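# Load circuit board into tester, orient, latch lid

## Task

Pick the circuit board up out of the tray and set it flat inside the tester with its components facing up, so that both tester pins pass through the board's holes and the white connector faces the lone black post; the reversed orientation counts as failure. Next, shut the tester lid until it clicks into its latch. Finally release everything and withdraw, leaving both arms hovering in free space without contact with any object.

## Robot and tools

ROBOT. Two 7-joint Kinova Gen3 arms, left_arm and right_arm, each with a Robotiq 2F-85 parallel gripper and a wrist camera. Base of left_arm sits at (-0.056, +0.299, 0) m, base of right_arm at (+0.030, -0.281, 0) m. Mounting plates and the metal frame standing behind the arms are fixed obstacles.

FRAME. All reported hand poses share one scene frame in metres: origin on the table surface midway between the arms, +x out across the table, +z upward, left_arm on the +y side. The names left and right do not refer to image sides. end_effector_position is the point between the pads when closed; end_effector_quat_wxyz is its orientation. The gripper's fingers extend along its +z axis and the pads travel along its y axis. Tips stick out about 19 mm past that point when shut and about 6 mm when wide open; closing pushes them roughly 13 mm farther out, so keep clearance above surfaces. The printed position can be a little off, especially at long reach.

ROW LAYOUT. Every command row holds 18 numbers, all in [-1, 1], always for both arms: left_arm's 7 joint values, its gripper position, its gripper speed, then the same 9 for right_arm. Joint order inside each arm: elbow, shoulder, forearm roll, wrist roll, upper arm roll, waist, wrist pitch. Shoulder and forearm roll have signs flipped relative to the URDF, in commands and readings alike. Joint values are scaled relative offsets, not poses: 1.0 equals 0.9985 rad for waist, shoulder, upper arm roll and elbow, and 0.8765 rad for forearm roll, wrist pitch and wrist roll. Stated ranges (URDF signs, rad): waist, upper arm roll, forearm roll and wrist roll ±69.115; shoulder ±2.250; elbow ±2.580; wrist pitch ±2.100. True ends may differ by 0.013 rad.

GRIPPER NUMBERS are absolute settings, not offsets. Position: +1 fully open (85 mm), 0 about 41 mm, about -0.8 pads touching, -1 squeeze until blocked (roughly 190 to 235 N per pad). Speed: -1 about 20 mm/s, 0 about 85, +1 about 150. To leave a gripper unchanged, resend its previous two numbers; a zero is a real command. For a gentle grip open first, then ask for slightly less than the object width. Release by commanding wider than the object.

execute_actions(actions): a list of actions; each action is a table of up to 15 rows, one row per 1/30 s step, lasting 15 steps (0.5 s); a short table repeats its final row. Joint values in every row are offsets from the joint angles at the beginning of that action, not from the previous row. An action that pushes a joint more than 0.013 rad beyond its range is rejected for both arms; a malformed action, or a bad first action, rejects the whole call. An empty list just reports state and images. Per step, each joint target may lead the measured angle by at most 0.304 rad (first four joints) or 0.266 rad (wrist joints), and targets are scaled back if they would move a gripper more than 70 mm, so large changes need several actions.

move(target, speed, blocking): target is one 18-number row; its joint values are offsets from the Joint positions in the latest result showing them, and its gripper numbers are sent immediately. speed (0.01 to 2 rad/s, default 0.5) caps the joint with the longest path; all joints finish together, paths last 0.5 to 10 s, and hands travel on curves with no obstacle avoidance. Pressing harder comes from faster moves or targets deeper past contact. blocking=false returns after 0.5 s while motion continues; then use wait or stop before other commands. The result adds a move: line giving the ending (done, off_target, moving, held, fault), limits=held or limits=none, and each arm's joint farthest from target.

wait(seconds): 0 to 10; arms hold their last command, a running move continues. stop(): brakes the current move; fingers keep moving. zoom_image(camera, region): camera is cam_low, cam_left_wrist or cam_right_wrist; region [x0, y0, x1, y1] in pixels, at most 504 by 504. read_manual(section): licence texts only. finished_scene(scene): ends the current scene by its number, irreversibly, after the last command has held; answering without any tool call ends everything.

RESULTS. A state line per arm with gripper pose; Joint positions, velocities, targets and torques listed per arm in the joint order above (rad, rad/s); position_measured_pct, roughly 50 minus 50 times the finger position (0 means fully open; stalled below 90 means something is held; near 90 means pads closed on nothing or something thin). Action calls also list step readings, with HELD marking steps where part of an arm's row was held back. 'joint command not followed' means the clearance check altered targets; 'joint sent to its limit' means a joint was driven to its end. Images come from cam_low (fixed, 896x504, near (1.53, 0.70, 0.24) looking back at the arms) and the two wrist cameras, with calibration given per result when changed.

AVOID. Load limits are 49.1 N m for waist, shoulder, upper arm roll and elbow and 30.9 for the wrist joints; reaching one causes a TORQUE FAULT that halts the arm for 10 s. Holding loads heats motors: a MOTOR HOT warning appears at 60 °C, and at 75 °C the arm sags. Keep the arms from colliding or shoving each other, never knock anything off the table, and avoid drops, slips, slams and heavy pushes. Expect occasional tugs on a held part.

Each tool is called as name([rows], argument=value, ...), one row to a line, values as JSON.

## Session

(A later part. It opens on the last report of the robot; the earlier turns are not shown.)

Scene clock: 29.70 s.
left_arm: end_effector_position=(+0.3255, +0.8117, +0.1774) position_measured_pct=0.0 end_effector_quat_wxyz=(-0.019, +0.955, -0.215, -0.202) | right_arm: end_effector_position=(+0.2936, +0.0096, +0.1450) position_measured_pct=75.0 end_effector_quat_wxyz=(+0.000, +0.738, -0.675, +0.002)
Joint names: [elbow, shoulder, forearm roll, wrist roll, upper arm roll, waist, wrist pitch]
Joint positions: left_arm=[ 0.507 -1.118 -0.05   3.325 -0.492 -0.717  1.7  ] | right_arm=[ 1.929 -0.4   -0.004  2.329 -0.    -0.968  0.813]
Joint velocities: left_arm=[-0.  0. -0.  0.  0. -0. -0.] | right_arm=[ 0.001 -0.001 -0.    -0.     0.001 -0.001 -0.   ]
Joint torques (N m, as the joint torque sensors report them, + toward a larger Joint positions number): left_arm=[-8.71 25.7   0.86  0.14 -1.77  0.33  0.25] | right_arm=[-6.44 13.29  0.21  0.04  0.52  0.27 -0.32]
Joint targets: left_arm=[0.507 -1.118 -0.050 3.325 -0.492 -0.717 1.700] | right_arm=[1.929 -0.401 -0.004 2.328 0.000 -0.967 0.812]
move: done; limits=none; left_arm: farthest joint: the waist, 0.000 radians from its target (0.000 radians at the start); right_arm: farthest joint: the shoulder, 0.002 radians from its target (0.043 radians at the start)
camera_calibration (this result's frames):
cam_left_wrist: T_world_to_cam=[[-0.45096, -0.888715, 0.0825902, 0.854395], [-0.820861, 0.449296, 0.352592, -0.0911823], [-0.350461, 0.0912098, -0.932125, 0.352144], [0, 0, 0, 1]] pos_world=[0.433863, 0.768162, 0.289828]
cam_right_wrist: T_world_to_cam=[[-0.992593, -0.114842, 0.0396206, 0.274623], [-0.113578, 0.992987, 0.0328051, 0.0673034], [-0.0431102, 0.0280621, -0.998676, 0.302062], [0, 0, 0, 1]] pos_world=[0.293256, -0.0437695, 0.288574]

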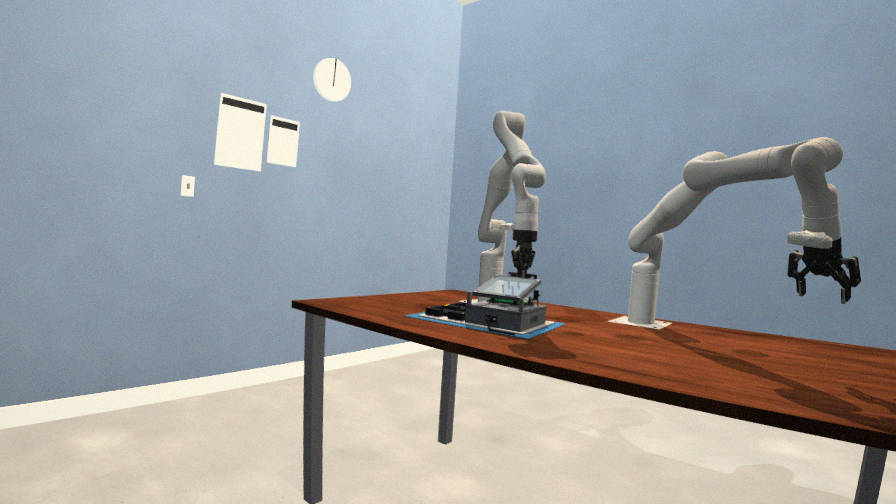

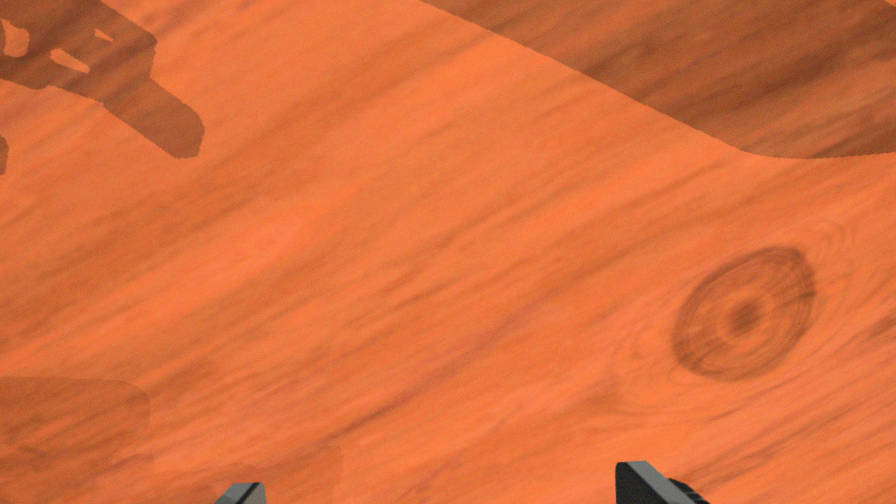

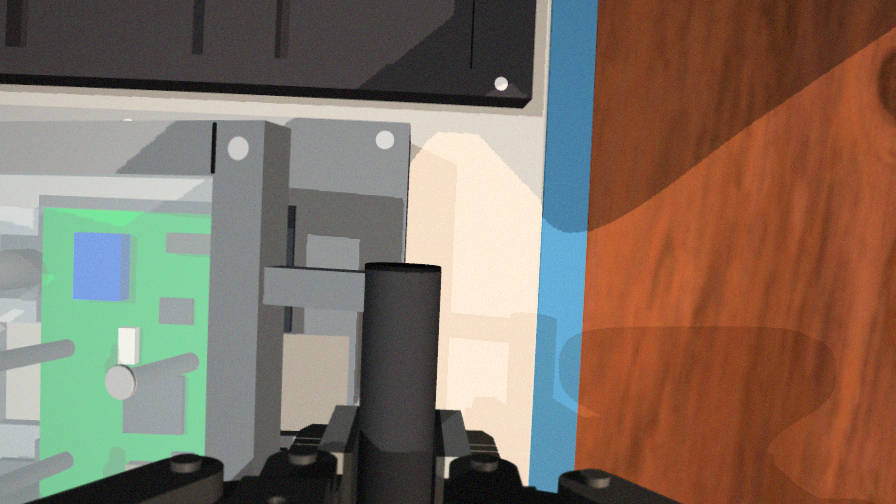

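move(target=[0,0,0,0,0,0,0,1,0,0.056,-0.056,0,-0.015,0,-0.011,-0.128,-0.51,-0.3], speed=0.12)

move(target=[0,0,0,0,0,0,0,1,0,0.02,-0.026,0,0,0,0,-0.053,-0.57,-0.3], speed=0.06)

move(target=[0,0,0,0,0,0,0,1,0,0.009,-0.017,0,0,0,0,-0.03,-0.57,-0.3], speed=0.05)

Scene clock: 31.03 s.
left_arm: end_effector_position=(+0.3255, +0.8117, +0.1774) position_measured_pct=0.0 end_effector_quat_wxyz=(-0.019, +0.955, -0.215, -0.202) | right_arm: end_effector_position=(+0.2869, +0.0091, +0.1112) position_measured_pct=75.0 end_effector_quat_wxyz=(+0.001, +0.738, -0.675, +0.001)
Joint names: [elbow, shoulder, forearm roll, wrist roll, upper arm roll, waist, wrist pitch]
Joint positions: left_arm=[ 0.507 -1.118 -0.05   3.325 -0.492 -0.717  1.7  ] | right_arm=[ 1.986 -0.455 -0.004  2.316 -0.001 -0.979  0.702]
Joint velocities: left_arm=[-0. -0.  0. -0. -0.  0.  0.] | right_arm=[ 0.    -0.001 -0.    -0.    -0.    -0.001 -0.   ]
Joint torques (N m, as the joint torque sensors report them, + toward a larger Joint positions number): left_arm=[-8.23 25.68  1.06  0.34 -2.31 -0.17  0.4 ] | right_arm=[-6.1  14.14  0.12  0.19  0.92  0.66 -0.43]
Joint targets: left_arm=[0.507 -1.118 -0.050 3.325 -0.492 -0.717 1.700] | right_arm=[1.985 -0.456 -0.004 2.315 -0.000 -0.979 0.701]
move: done; limits=none; left_arm: farthest joint: the waist, 0.000 radians from its target (0.000 radians at the start); right_arm: farthest joint: the wrist pitch, 0.002 radians from its target (0.112 radians at the start)
camera_calibration (this result's frames):
cam_left_wrist: T_world_to_cam=[[-0.450961, -0.888714, 0.0825882, 0.854396], [-0.82086, 0.449297, 0.352592, -0.0911823], [-0.35046, 0.0912119, -0.932126, 0.352142], [0, 0, 0, 1]] pos_world=[0.433863, 0.768162, 0.289827]
cam_right_wrist: T_world_to_cam=[[-0.992563, -0.114647, 0.0409189, 0.269033], [-0.113363, 0.993024, 0.0324471, 0.0681689], [-0.0443534, 0.0275672, -0.998635, 0.268461], [0, 0, 0, 1]] pos_world=[0.286667, -0.0442502, 0.254874]

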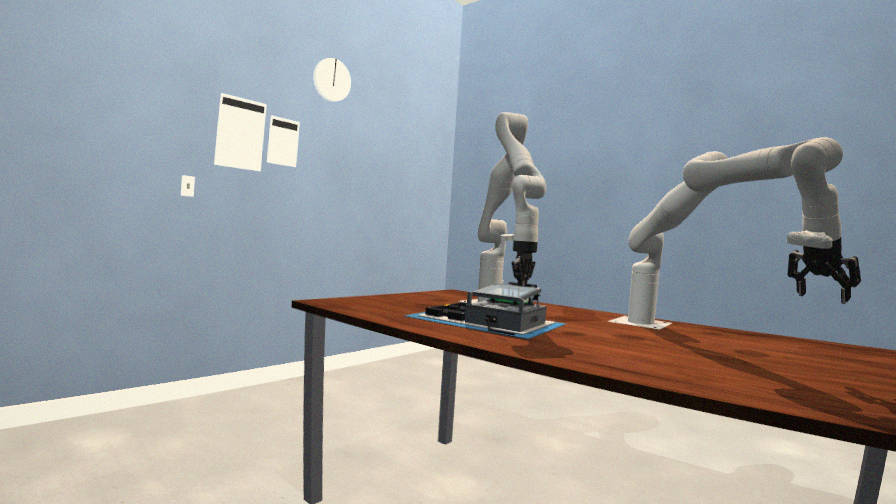

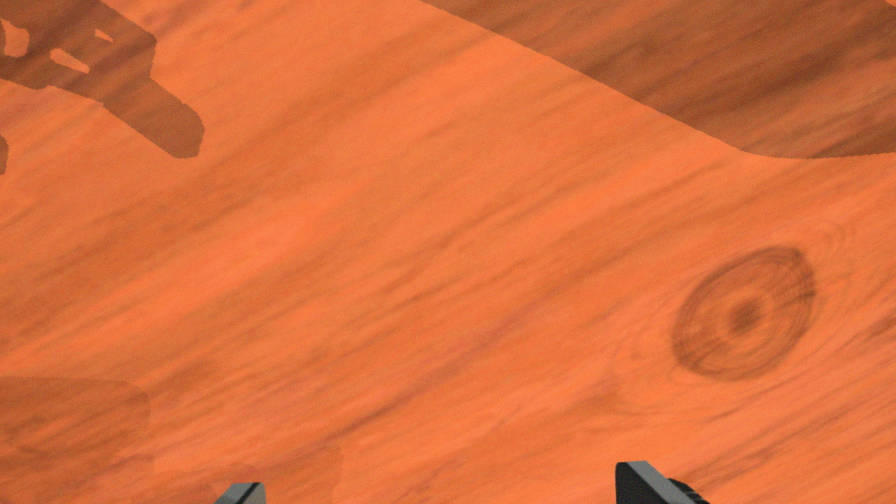

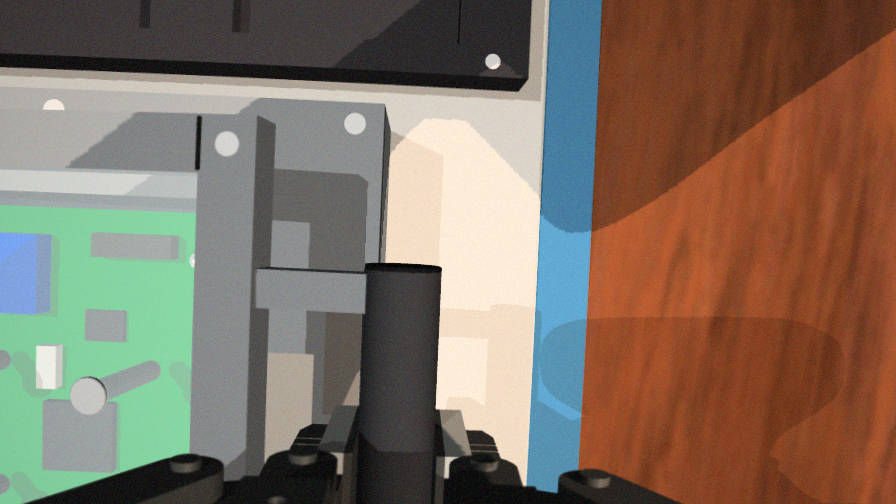

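Scene clock: 32.07 s.
left_arm: end_effector_position=(+0.3255, +0.8117, +0.1774) position_measured_pct=0.0 end_effector_quat_wxyz=(-0.019, +0.955, -0.215, -0.202) | right_arm: end_effector_position=(+0.2858, +0.0089, +0.0984) position_measured_pct=75.8 end_effector_quat_wxyz=(-0.001, +0.739, -0.674, +0.001)
Joint names: [elbow, shoulder, forearm roll, wrist roll, upper arm roll, waist, wrist pitch]
Joint positions: left_arm=[ 0.507 -1.118 -0.05   3.325 -0.492 -0.717  1.7  ] | right_arm=[ 2.006 -0.478 -0.004  2.316 -0.002 -0.98   0.657]
Joint velocities: left_arm=[-0.  0. -0. -0. -0. -0. -0.] | right_arm=[ 0.001 -0.001  0.     0.001  0.     0.001 -0.   ]
Joint torques (N m, as the joint torque sensors report them, + toward a larger Joint positions number): left_arm=[-8.79 25.87  1.13  0.29 -1.83  0.21  0.51] | right_arm=[-4.84 12.66  0.08  0.29  0.97  0.75 -0.14]
Joint targets: left_arm=[0.507 -1.118 -0.050 3.325 -0.492 -0.717 1.700] | right_arm=[2.006 -0.481 -0.004 2.316 -0.001 -0.979 0.656]
move: done; limits=none; left_arm: farthest joint: the waist, 0.000 radians from its target (0.000 radians at the start); right_arm: farthest joint: the shoulder, 0.003 radians from its target (0.026 radians at the start)
camera_calibration (this result's frames):
cam_left_wrist: T_world_to_cam=[[-0.450963, -0.888714, 0.0825863, 0.854397], [-0.82086, 0.449297, 0.352592, -0.0911824], [-0.350459, 0.091214, -0.932126, 0.352139], [0, 0, 0, 1]] pos_world=[0.433864, 0.768163, 0.289827]
cam_right_wrist: T_world_to_cam=[[-0.992372, -0.116899, 0.0391504, 0.268608], [-0.115556, 0.992685, 0.0349679, 0.0689824], [-0.0429518, 0.0301771, -0.998621, 0.255172], [0, 0, 0, 1]] pos_world=[0.28549, -0.0447783, 0.241892]

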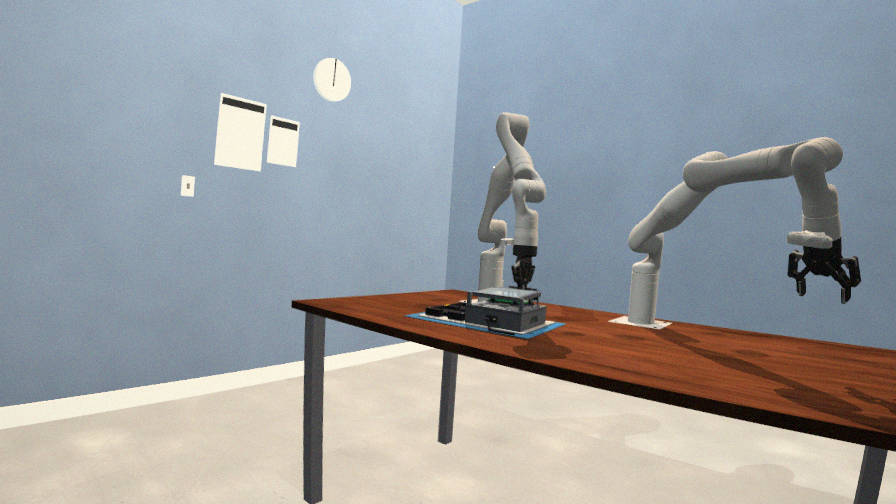

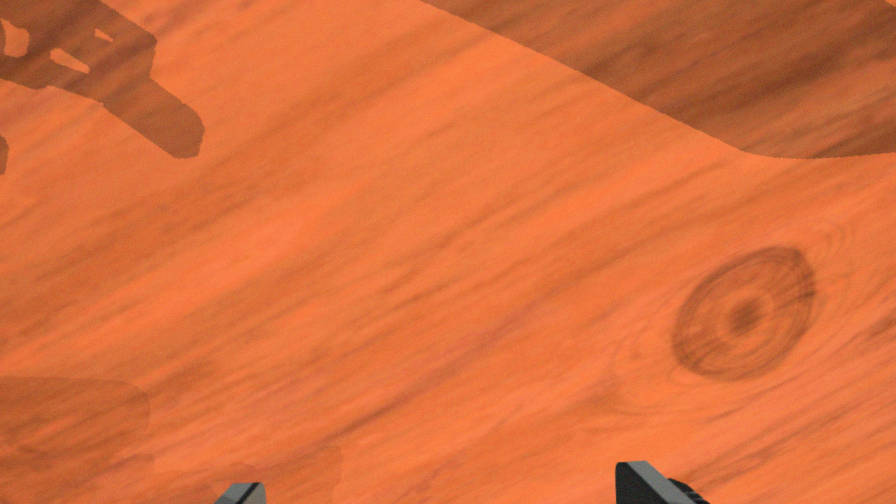

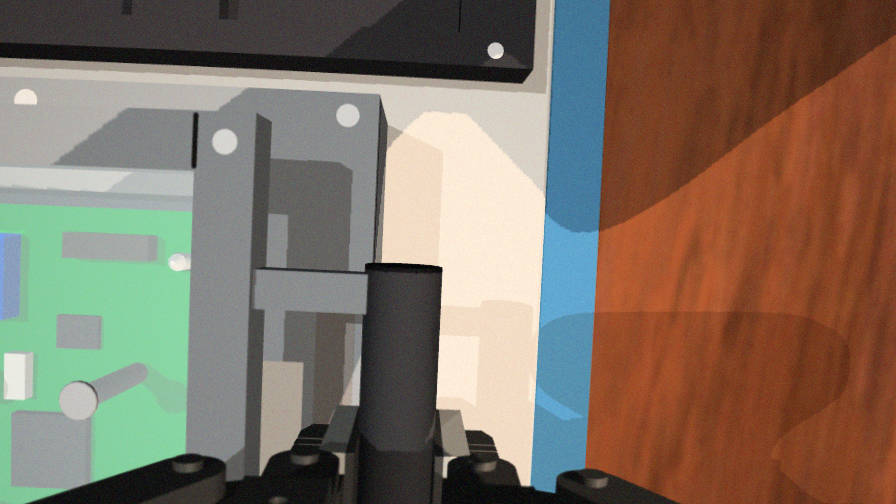

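Scene clock: 32.87 s.
left_arm: end_effector_position=(+0.3255, +0.8117, +0.1774) position_measured_pct=0.0 end_effector_quat_wxyz=(-0.019, +0.955, -0.215, -0.202) | right_arm: end_effector_position=(+0.2856, +0.0090, +0.0924) position_measured_pct=75.8 end_effector_quat_wxyz=(-0.002, +0.739, -0.673, +0.001)
Joint names: [elbow, shoulder, forearm roll, wrist roll, upper arm roll, waist, wrist pitch]
Joint positions: left_arm=[ 0.507 -1.118 -0.05   3.325 -0.492 -0.717  1.7  ] | right_arm=[ 2.015 -0.489 -0.005  2.316 -0.002 -0.981  0.633]
Joint velocities: left_arm=[-0. -0. -0.  0.  0.  0.  0.] | right_arm=[ 0.    -0.    -0.    -0.    -0.    -0.002 -0.   ]
Joint torques (N m, as the joint torque sensors report them, + toward a larger Joint positions number): left_arm=[-8.33 26.04  0.97  0.44 -1.89 -0.19  0.47] | right_arm=[-5.17 10.04  0.29  0.19  0.64  0.3  -1.36]
Joint targets: left_arm=[0.507 -1.118 -0.050 3.325 -0.492 -0.717 1.700] | right_arm=[2.015 -0.495 -0.004 2.316 -0.002 -0.980 0.630]
move: done; limits=none; left_arm: farthest joint: the waist, 0.000 radians from its target (0.000 radians at the start); right_arm: farthest joint: the shoulder, 0.006 radians from its target (0.017 radians at the start)
camera_calibration (this result's frames):
cam_left_wrist: T_world_to_cam=[[-0.450964, -0.888713, 0.0825842, 0.854399], [-0.82086, 0.449297, 0.352592, -0.0911823], [-0.350458, 0.0912161, -0.932126, 0.352137], [0, 0, 0, 1]] pos_world=[0.433864, 0.768163, 0.289826]
cam_right_wrist: T_world_to_cam=[[-0.992307, -0.118131, 0.0370313, 0.26884], [-0.116764, 0.992465, 0.0371321, 0.0692169], [-0.0411388, 0.0325225, -0.998624, 0.248683], [0, 0, 0, 1]] pos_world=[0.285085, -0.0450247, 0.235815]

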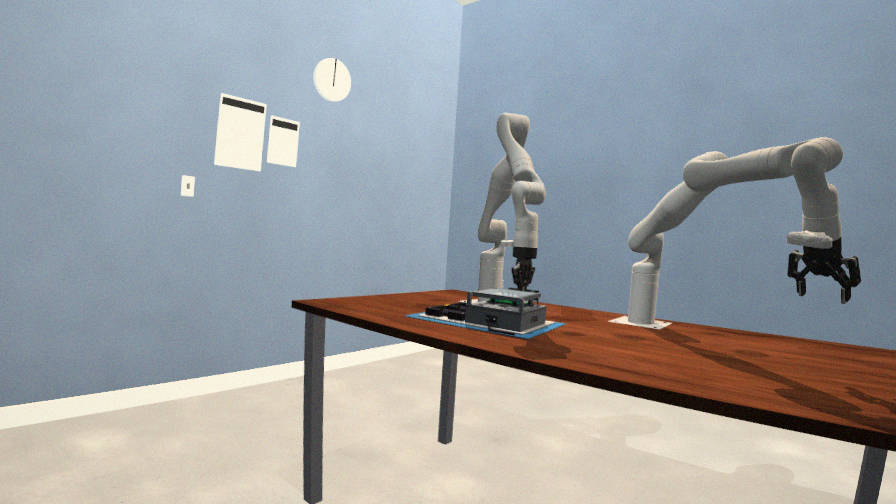

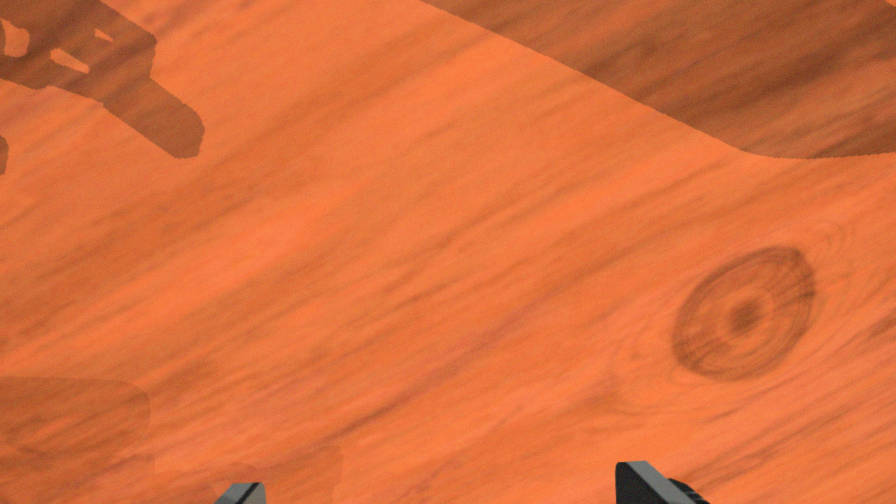

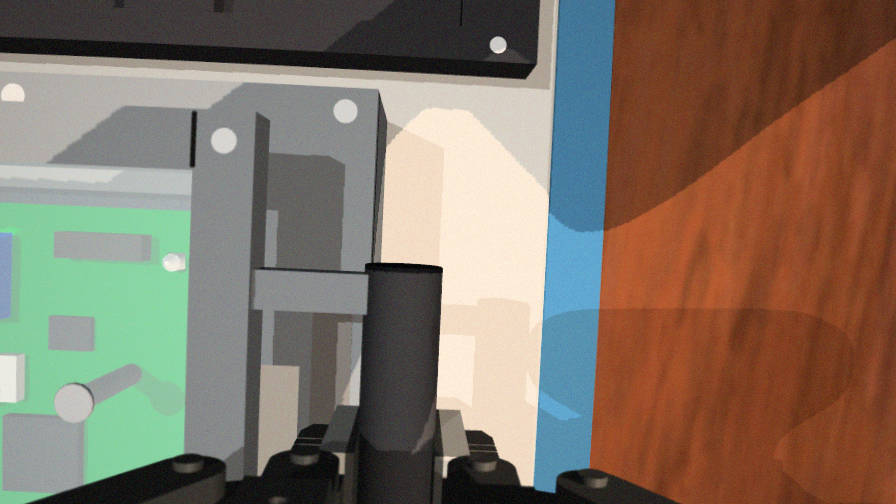

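move(target=[0,0,0,0,0,0,0,1,0,0.008,-0.02,0,0,0,0,-0.03,-0.57,-0.3], speed=0.04)

zoom_image(camera="cam_low", region=[440,260,580,340])

Scene clock: 35.03 s.
left_arm: end_effector_position=(+0.3255, +0.8117, +0.1774) position_measured_pct=0.0 end_effector_quat_wxyz=(-0.019, +0.955, -0.215, -0.202) | right_arm: end_effector_position=(+0.2856, +0.0091, +0.0882) position_measured_pct=75.8 end_effector_quat_wxyz=(-0.004, +0.739, -0.673, +0.001)
Joint names: [elbow, shoulder, forearm roll, wrist roll, upper arm roll, waist, wrist pitch]
Joint positions: left_arm=[ 0.507 -1.118 -0.05   3.325 -0.492 -0.717  1.7  ] | right_arm=[ 2.023 -0.496 -0.005  2.316 -0.002 -0.981  0.614]
Joint velocities: left_arm=[ 0.    -0.    -0.    -0.    -0.    -0.     0.001] | right_arm=[-0.    -0.     0.     0.     0.     0.001 -0.001]
Joint torques (N m, as the joint torque sensors report them, + toward a larger Joint positions number): left_arm=[-8.17 25.96  1.04 -0.11 -1.73  0.05  0.45] | right_arm=[-5.09  4.41  0.15  0.22  0.27  0.13 -3.1 ]
Joint targets: left_arm=[0.507 -1.118 -0.050 3.325 -0.492 -0.717 1.700] | right_arm=[2.023 -0.509 -0.005 2.316 -0.002 -0.981 0.607]
move: off_target (right_arm); limits=none; left_arm: farthest joint: the waist, 0.000 radians from its target (0.000 radians at the start); right_arm: farthest joint: the shoulder, 0.013 radians from its target (0.020 radians at the start)
camera_calibration (this result's frames):
cam_left_wrist: T_world_to_cam=[[-0.450965, -0.888713, 0.0825825, 0.8544], [-0.820859, 0.449298, 0.352592, -0.0911825], [-0.350457, 0.091218, -0.932126, 0.352135], [0, 0, 0, 1]] pos_world=[0.433865, 0.768163, 0.289825]
cam_right_wrist: T_world_to_cam=[[-0.992324, -0.118858, 0.0341508, 0.269231], [-0.117473, 0.992268, 0.0400475, 0.0692624], [-0.0386467, 0.0357283, -0.998614, 0.243655], [0, 0, 0, 1]] pos_world=[0.284717, -0.045432, 0.231349]

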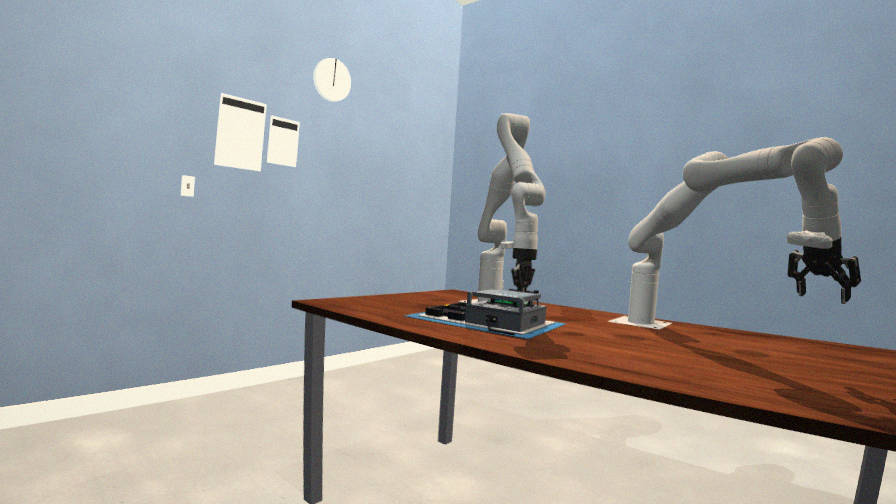

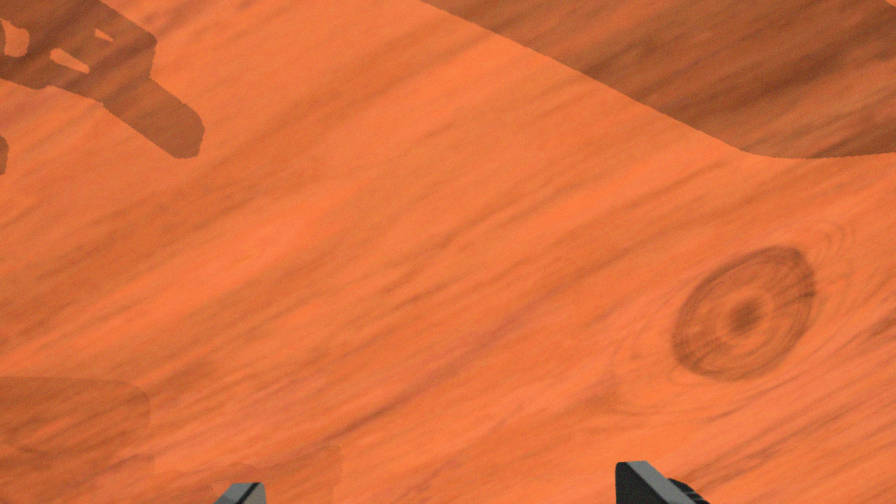

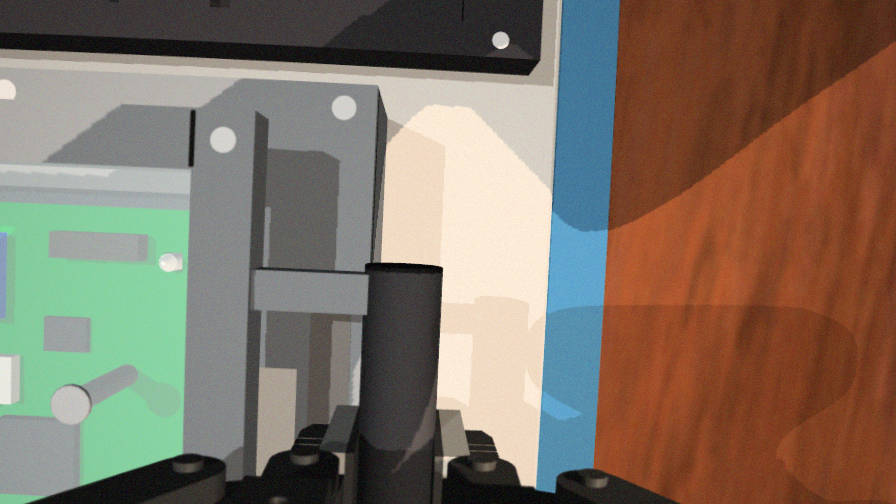

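Region (440, 260, 580, 340) of cam_low's 896x504 image, scaled by 3.600, with more detail than that image has; it fills the top 288 rows of this view, and the rest is white.

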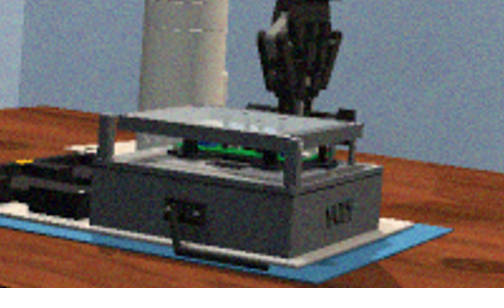

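Looks latched. Release, lift, and shift the view toward +y.

move(target=[0,0,0,0,0,0,0,1,0,0,0.003,0,0,0,0,0,-0.35,0], speed=0.05)

move(target=[0,0,0,0,0,0,0,1,0,-0.07,0.12,0,0,0,0,0.217,-0.35,0])

move(target=[0,0,0,0,0,0,0,1,0,0,0,0,0,0,0,-0.3,-0.35,0])

Scene clock: 35.83 s.
left_arm: end_effector_position=(+0.3255, +0.8117, +0.1774) position_measured_pct=0.0 end_effector_quat_wxyz=(-0.019, +0.955, -0.215, -0.202) | right_arm: end_effector_position=(+0.2859, +0.0096, +0.0893) position_measured_pct=67.5 end_effector_quat_wxyz=(-0.006, +0.739, -0.673, +0.001)
Joint names: [elbow, shoulder, forearm roll, wrist roll, upper arm roll, waist, wrist pitch]
Joint positions: left_arm=[ 0.507 -1.118 -0.05   3.325 -0.492 -0.717  1.7  ] | right_arm=[ 2.023 -0.493 -0.005  2.316 -0.002 -0.981  0.614]
Joint velocities: left_arm=[-0. -0. -0. -0.  0. -0.  0.] | right_arm=[-0.001  0.001 -0.     0.    -0.     0.001 -0.   ]
Joint torques (N m, as the joint torque sensors report them, + toward a larger Joint positions number): left_arm=[-8.34 25.94  1.15  0.27 -2.2   0.03  0.42] | right_arm=[-4.94 14.83  0.07  0.43  0.44  0.05  0.16]
Joint targets: left_arm=[0.507 -1.118 -0.050 3.325 -0.492 -0.717 1.700] | right_arm=[2.023 -0.493 -0.005 2.316 -0.002 -0.981 0.614]
move: done; limits=none; left_arm: farthest joint: the waist, 0.000 radians from its target (0.000 radians at the start); right_arm: farthest joint: the waist, 0.000 radians from its target (0.000 radians at the start)
camera_calibration (this result's frames):
cam_left_wrist: T_world_to_cam=[[-0.450967, -0.888712, 0.0825806, 0.854401], [-0.820859, 0.449299, 0.352592, -0.0911827], [-0.350456, 0.0912202, -0.932126, 0.352132], [0, 0, 0, 1]] pos_world=[0.433865, 0.768164, 0.289825]
cam_right_wrist: T_world_to_cam=[[-0.992384, -0.118937, 0.0320566, 0.269808], [-0.117549, 0.992171, 0.0421801, 0.0686291], [-0.0368224, 0.0380906, -0.998596, 0.244259], [0, 0, 0, 1]] pos_world=[0.284814, -0.0453057, 0.232372]

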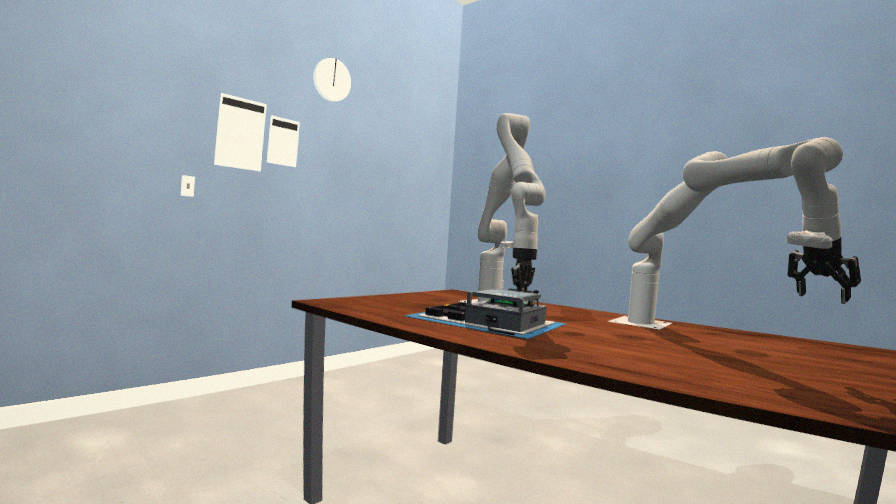

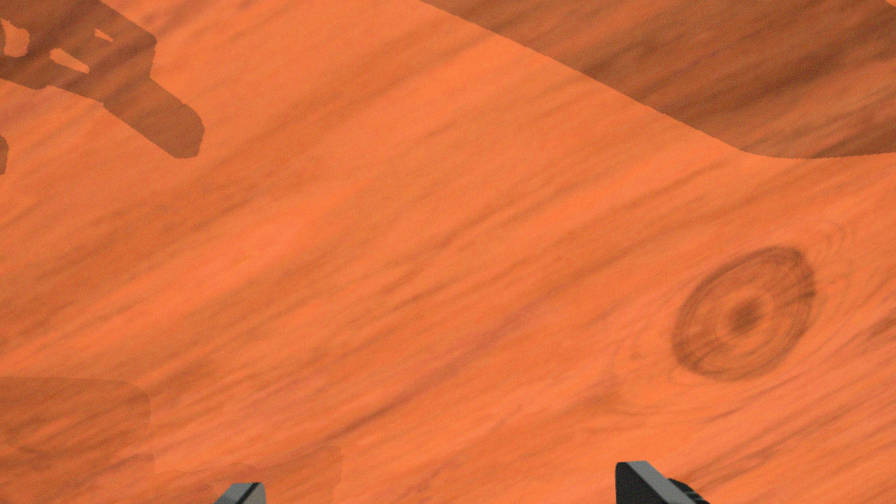

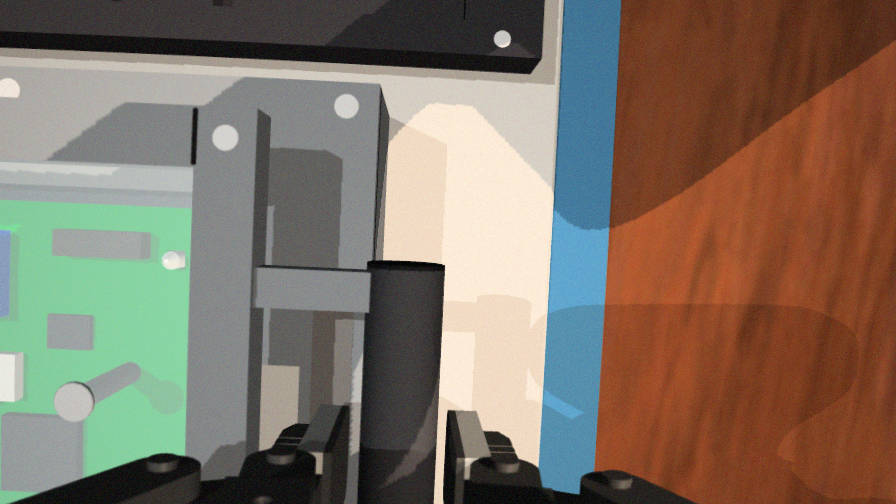

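Scene clock: 36.70 s.
left_arm: end_effector_position=(+0.3255, +0.8117, +0.1774) position_measured_pct=0.0 end_effector_quat_wxyz=(-0.019, +0.955, -0.215, -0.202) | right_arm: end_effector_position=(+0.2854, +0.0085, +0.1496) position_measured_pct=67.5 end_effector_quat_wxyz=(-0.005, +0.739, -0.673, +0.001)
Joint names: [elbow, shoulder, forearm roll, wrist roll, upper arm roll, waist, wrist pitch]
Joint positions: left_arm=[ 0.507 -1.118 -0.05   3.325 -0.492 -0.717  1.7  ] | right_arm=[ 1.954 -0.373 -0.005  2.316 -0.002 -0.981  0.804]
Joint velocities: left_arm=[ 0.  0.  0.  0.  0.  0. -0.] | right_arm=[-0.     0.003 -0.    -0.001  0.    -0.001  0.   ]
Joint torques (N m, as the joint torque sensors report them, + toward a larger Joint positions number): left_arm=[-8.35 25.56  1.11  0.25 -1.83 -0.16  0.3 ] | right_arm=[-6.04 13.99  0.16  0.33  0.35  0.09  0.19]
Joint targets: left_arm=[0.507 -1.118 -0.050 3.325 -0.492 -0.717 1.700] | right_arm=[1.954 -0.373 -0.005 2.316 -0.002 -0.981 0.804]
move: done; limits=none; left_arm: farthest joint: the waist, 0.000 radians from its target (0.000 radians at the start); right_arm: farthest joint: the waist, 0.000 radians from its target (0.000 radians at the start)
camera_calibration (this result's frames):
cam_left_wrist: T_world_to_cam=[[-0.450968, -0.888712, 0.0825786, 0.854403], [-0.820859, 0.449299, 0.352592, -0.0911827], [-0.350455, 0.0912223, -0.932126, 0.35213], [0, 0, 0, 1]] pos_world=[0.433866, 0.768164, 0.289824]
cam_right_wrist: T_world_to_cam=[[-0.992454, -0.118376, 0.0319791, 0.267278], [-0.117035, 0.992281, 0.0410011, 0.0671238], [-0.0365858, 0.0369491, -0.998647, 0.304444], [0, 0, 0, 1]] pos_world=[0.284255, -0.0462152, 0.292732]

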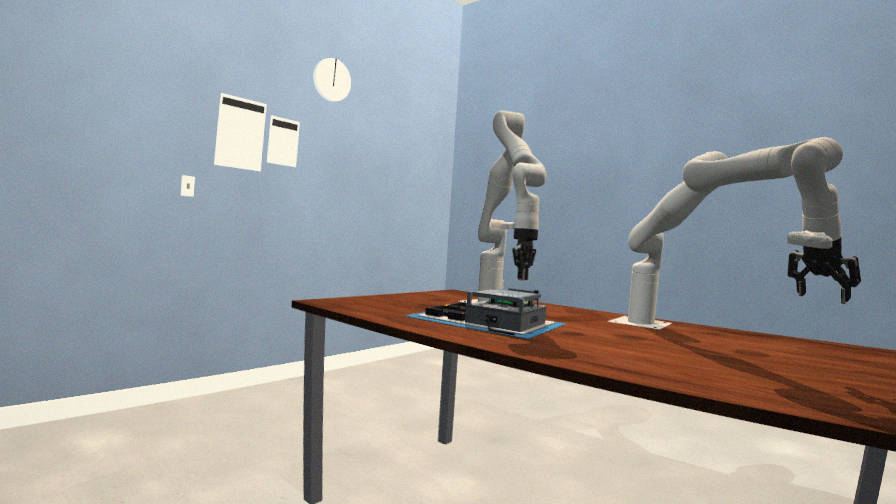

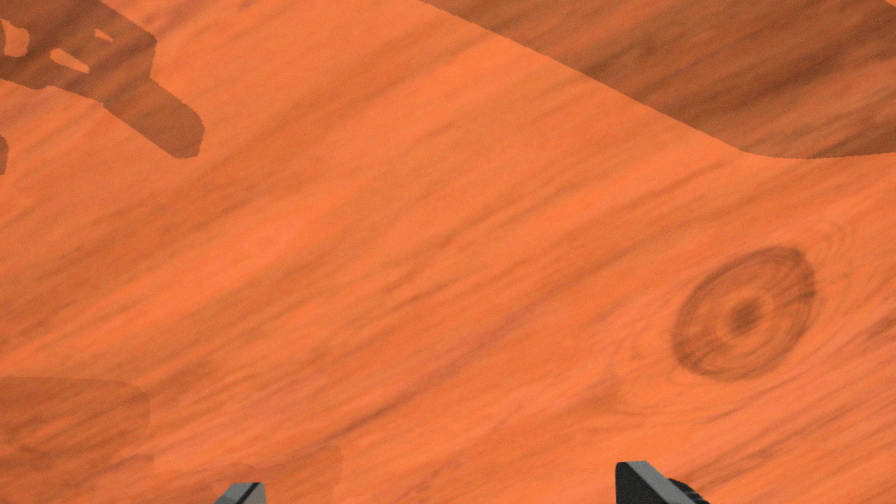

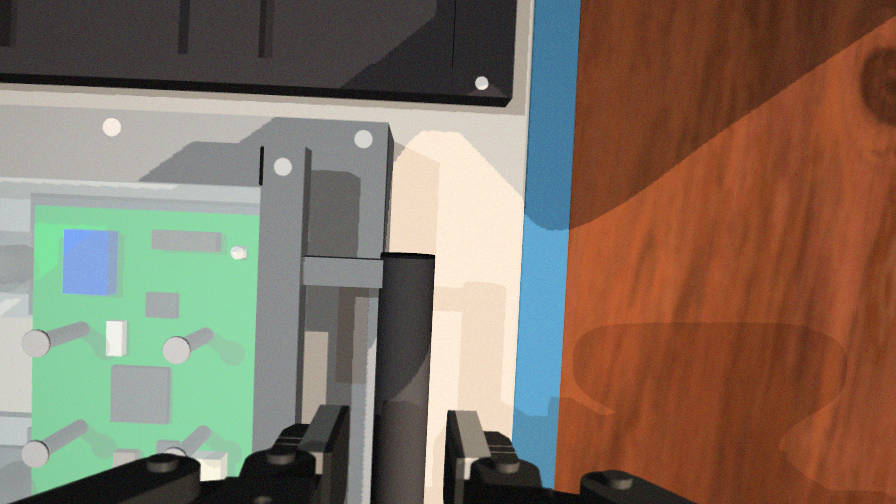

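Scene clock: 37.63 s.
left_arm: end_effector_position=(+0.3255, +0.8117, +0.1774) position_measured_pct=0.0 end_effector_quat_wxyz=(-0.019, +0.955, -0.215, -0.202) | right_arm: end_effector_position=(+0.3345, +0.0727, +0.1612) position_measured_pct=67.5 end_effector_quat_wxyz=(-0.136, +0.732, -0.667, -0.010)
Joint names: [elbow, shoulder, forearm roll, wrist roll, upper arm roll, waist, wrist pitch]
Joint positions: left_arm=[ 0.507 -1.118 -0.05   3.325 -0.492 -0.717  1.7  ] | right_arm=[ 1.954 -0.373 -0.005  2.316 -0.002 -0.981  0.541]
Joint velocities: left_arm=[ 0. -0.  0. -0. -0.  0.  0.] | right_arm=[ 0.    -0.001 -0.    -0.001  0.     0.    -0.   ]
Joint torques (N m, as the joint torque sensors report them, + toward a larger Joint positions number): left_arm=[-8.46 25.92  1.04  0.29 -2.25  0.23  0.54] | right_arm=[-6.97 14.87  0.05  0.35  0.43 -0.02 -0.51]
Joint targets: left_arm=[0.507 -1.118 -0.050 3.325 -0.492 -0.717 1.700] | right_arm=[1.954 -0.373 -0.005 2.316 -0.002 -0.981 0.541]
move: done; limits=none; left_arm: farthest joint: the waist, 0.000 radians from its target (0.000 radians at the start); right_arm: farthest joint: the waist, 0.000 radians from its target (0.000 radians at the start)
camera_calibration (this result's frames):
cam_left_wrist: T_world_to_cam=[[-0.450969, -0.888711, 0.0825765, 0.854404], [-0.820858, 0.4493, 0.352592, -0.0911828], [-0.350454, 0.0912246, -0.932127, 0.352127], [0, 0, 0, 1]] pos_world=[0.433866, 0.768165, 0.289824]
cam_right_wrist: T_world_to_cam=[[-0.982862, -0.106707, -0.150322, 0.348513], [-0.139238, 0.964125, 0.226, -0.0116877], [0.120813, 0.243057, -0.962459, 0.241965], [0, 0, 0, 1]] pos_world=[0.31168, -0.0103541, 0.287912]

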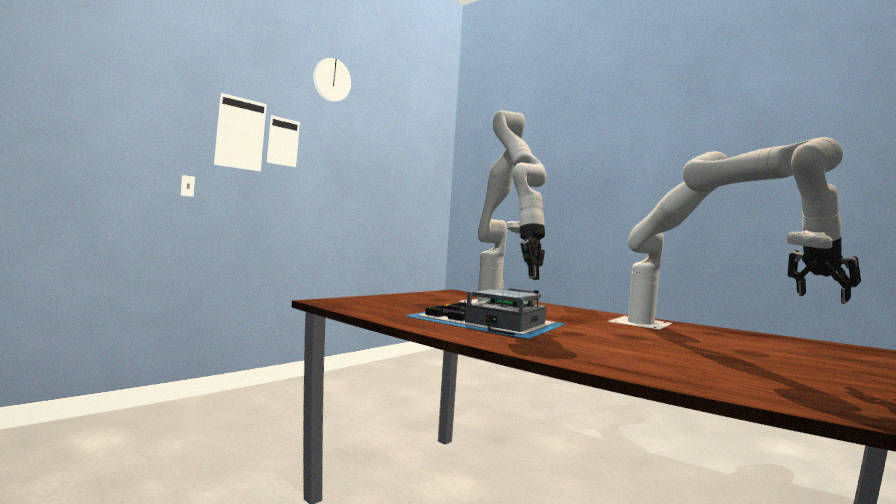

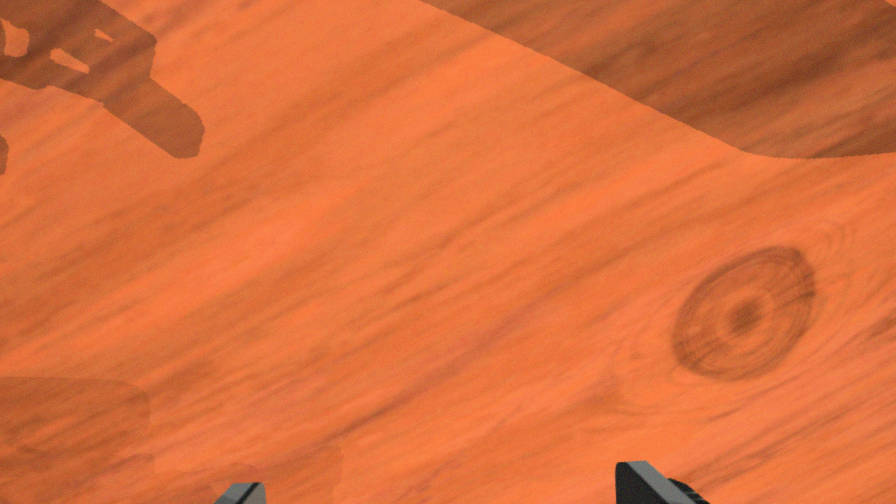

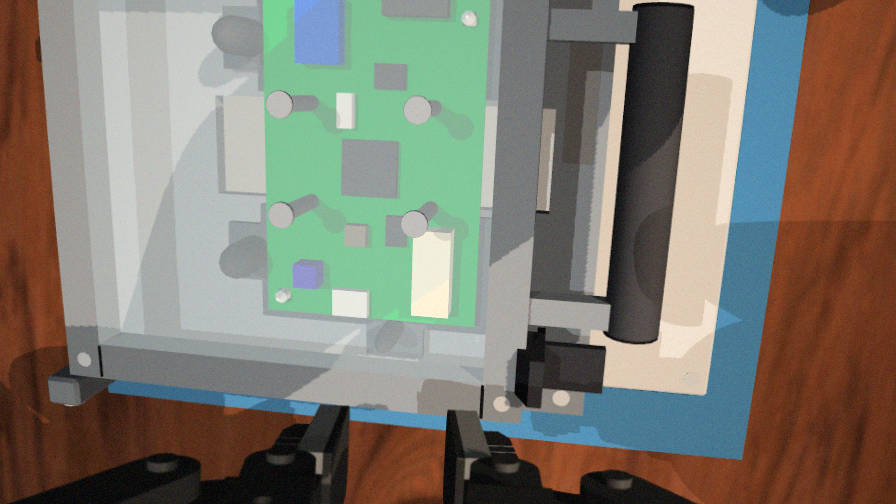

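The latch is over the frame.

finished_scene(scene=2)

The scene is finished: the task was done.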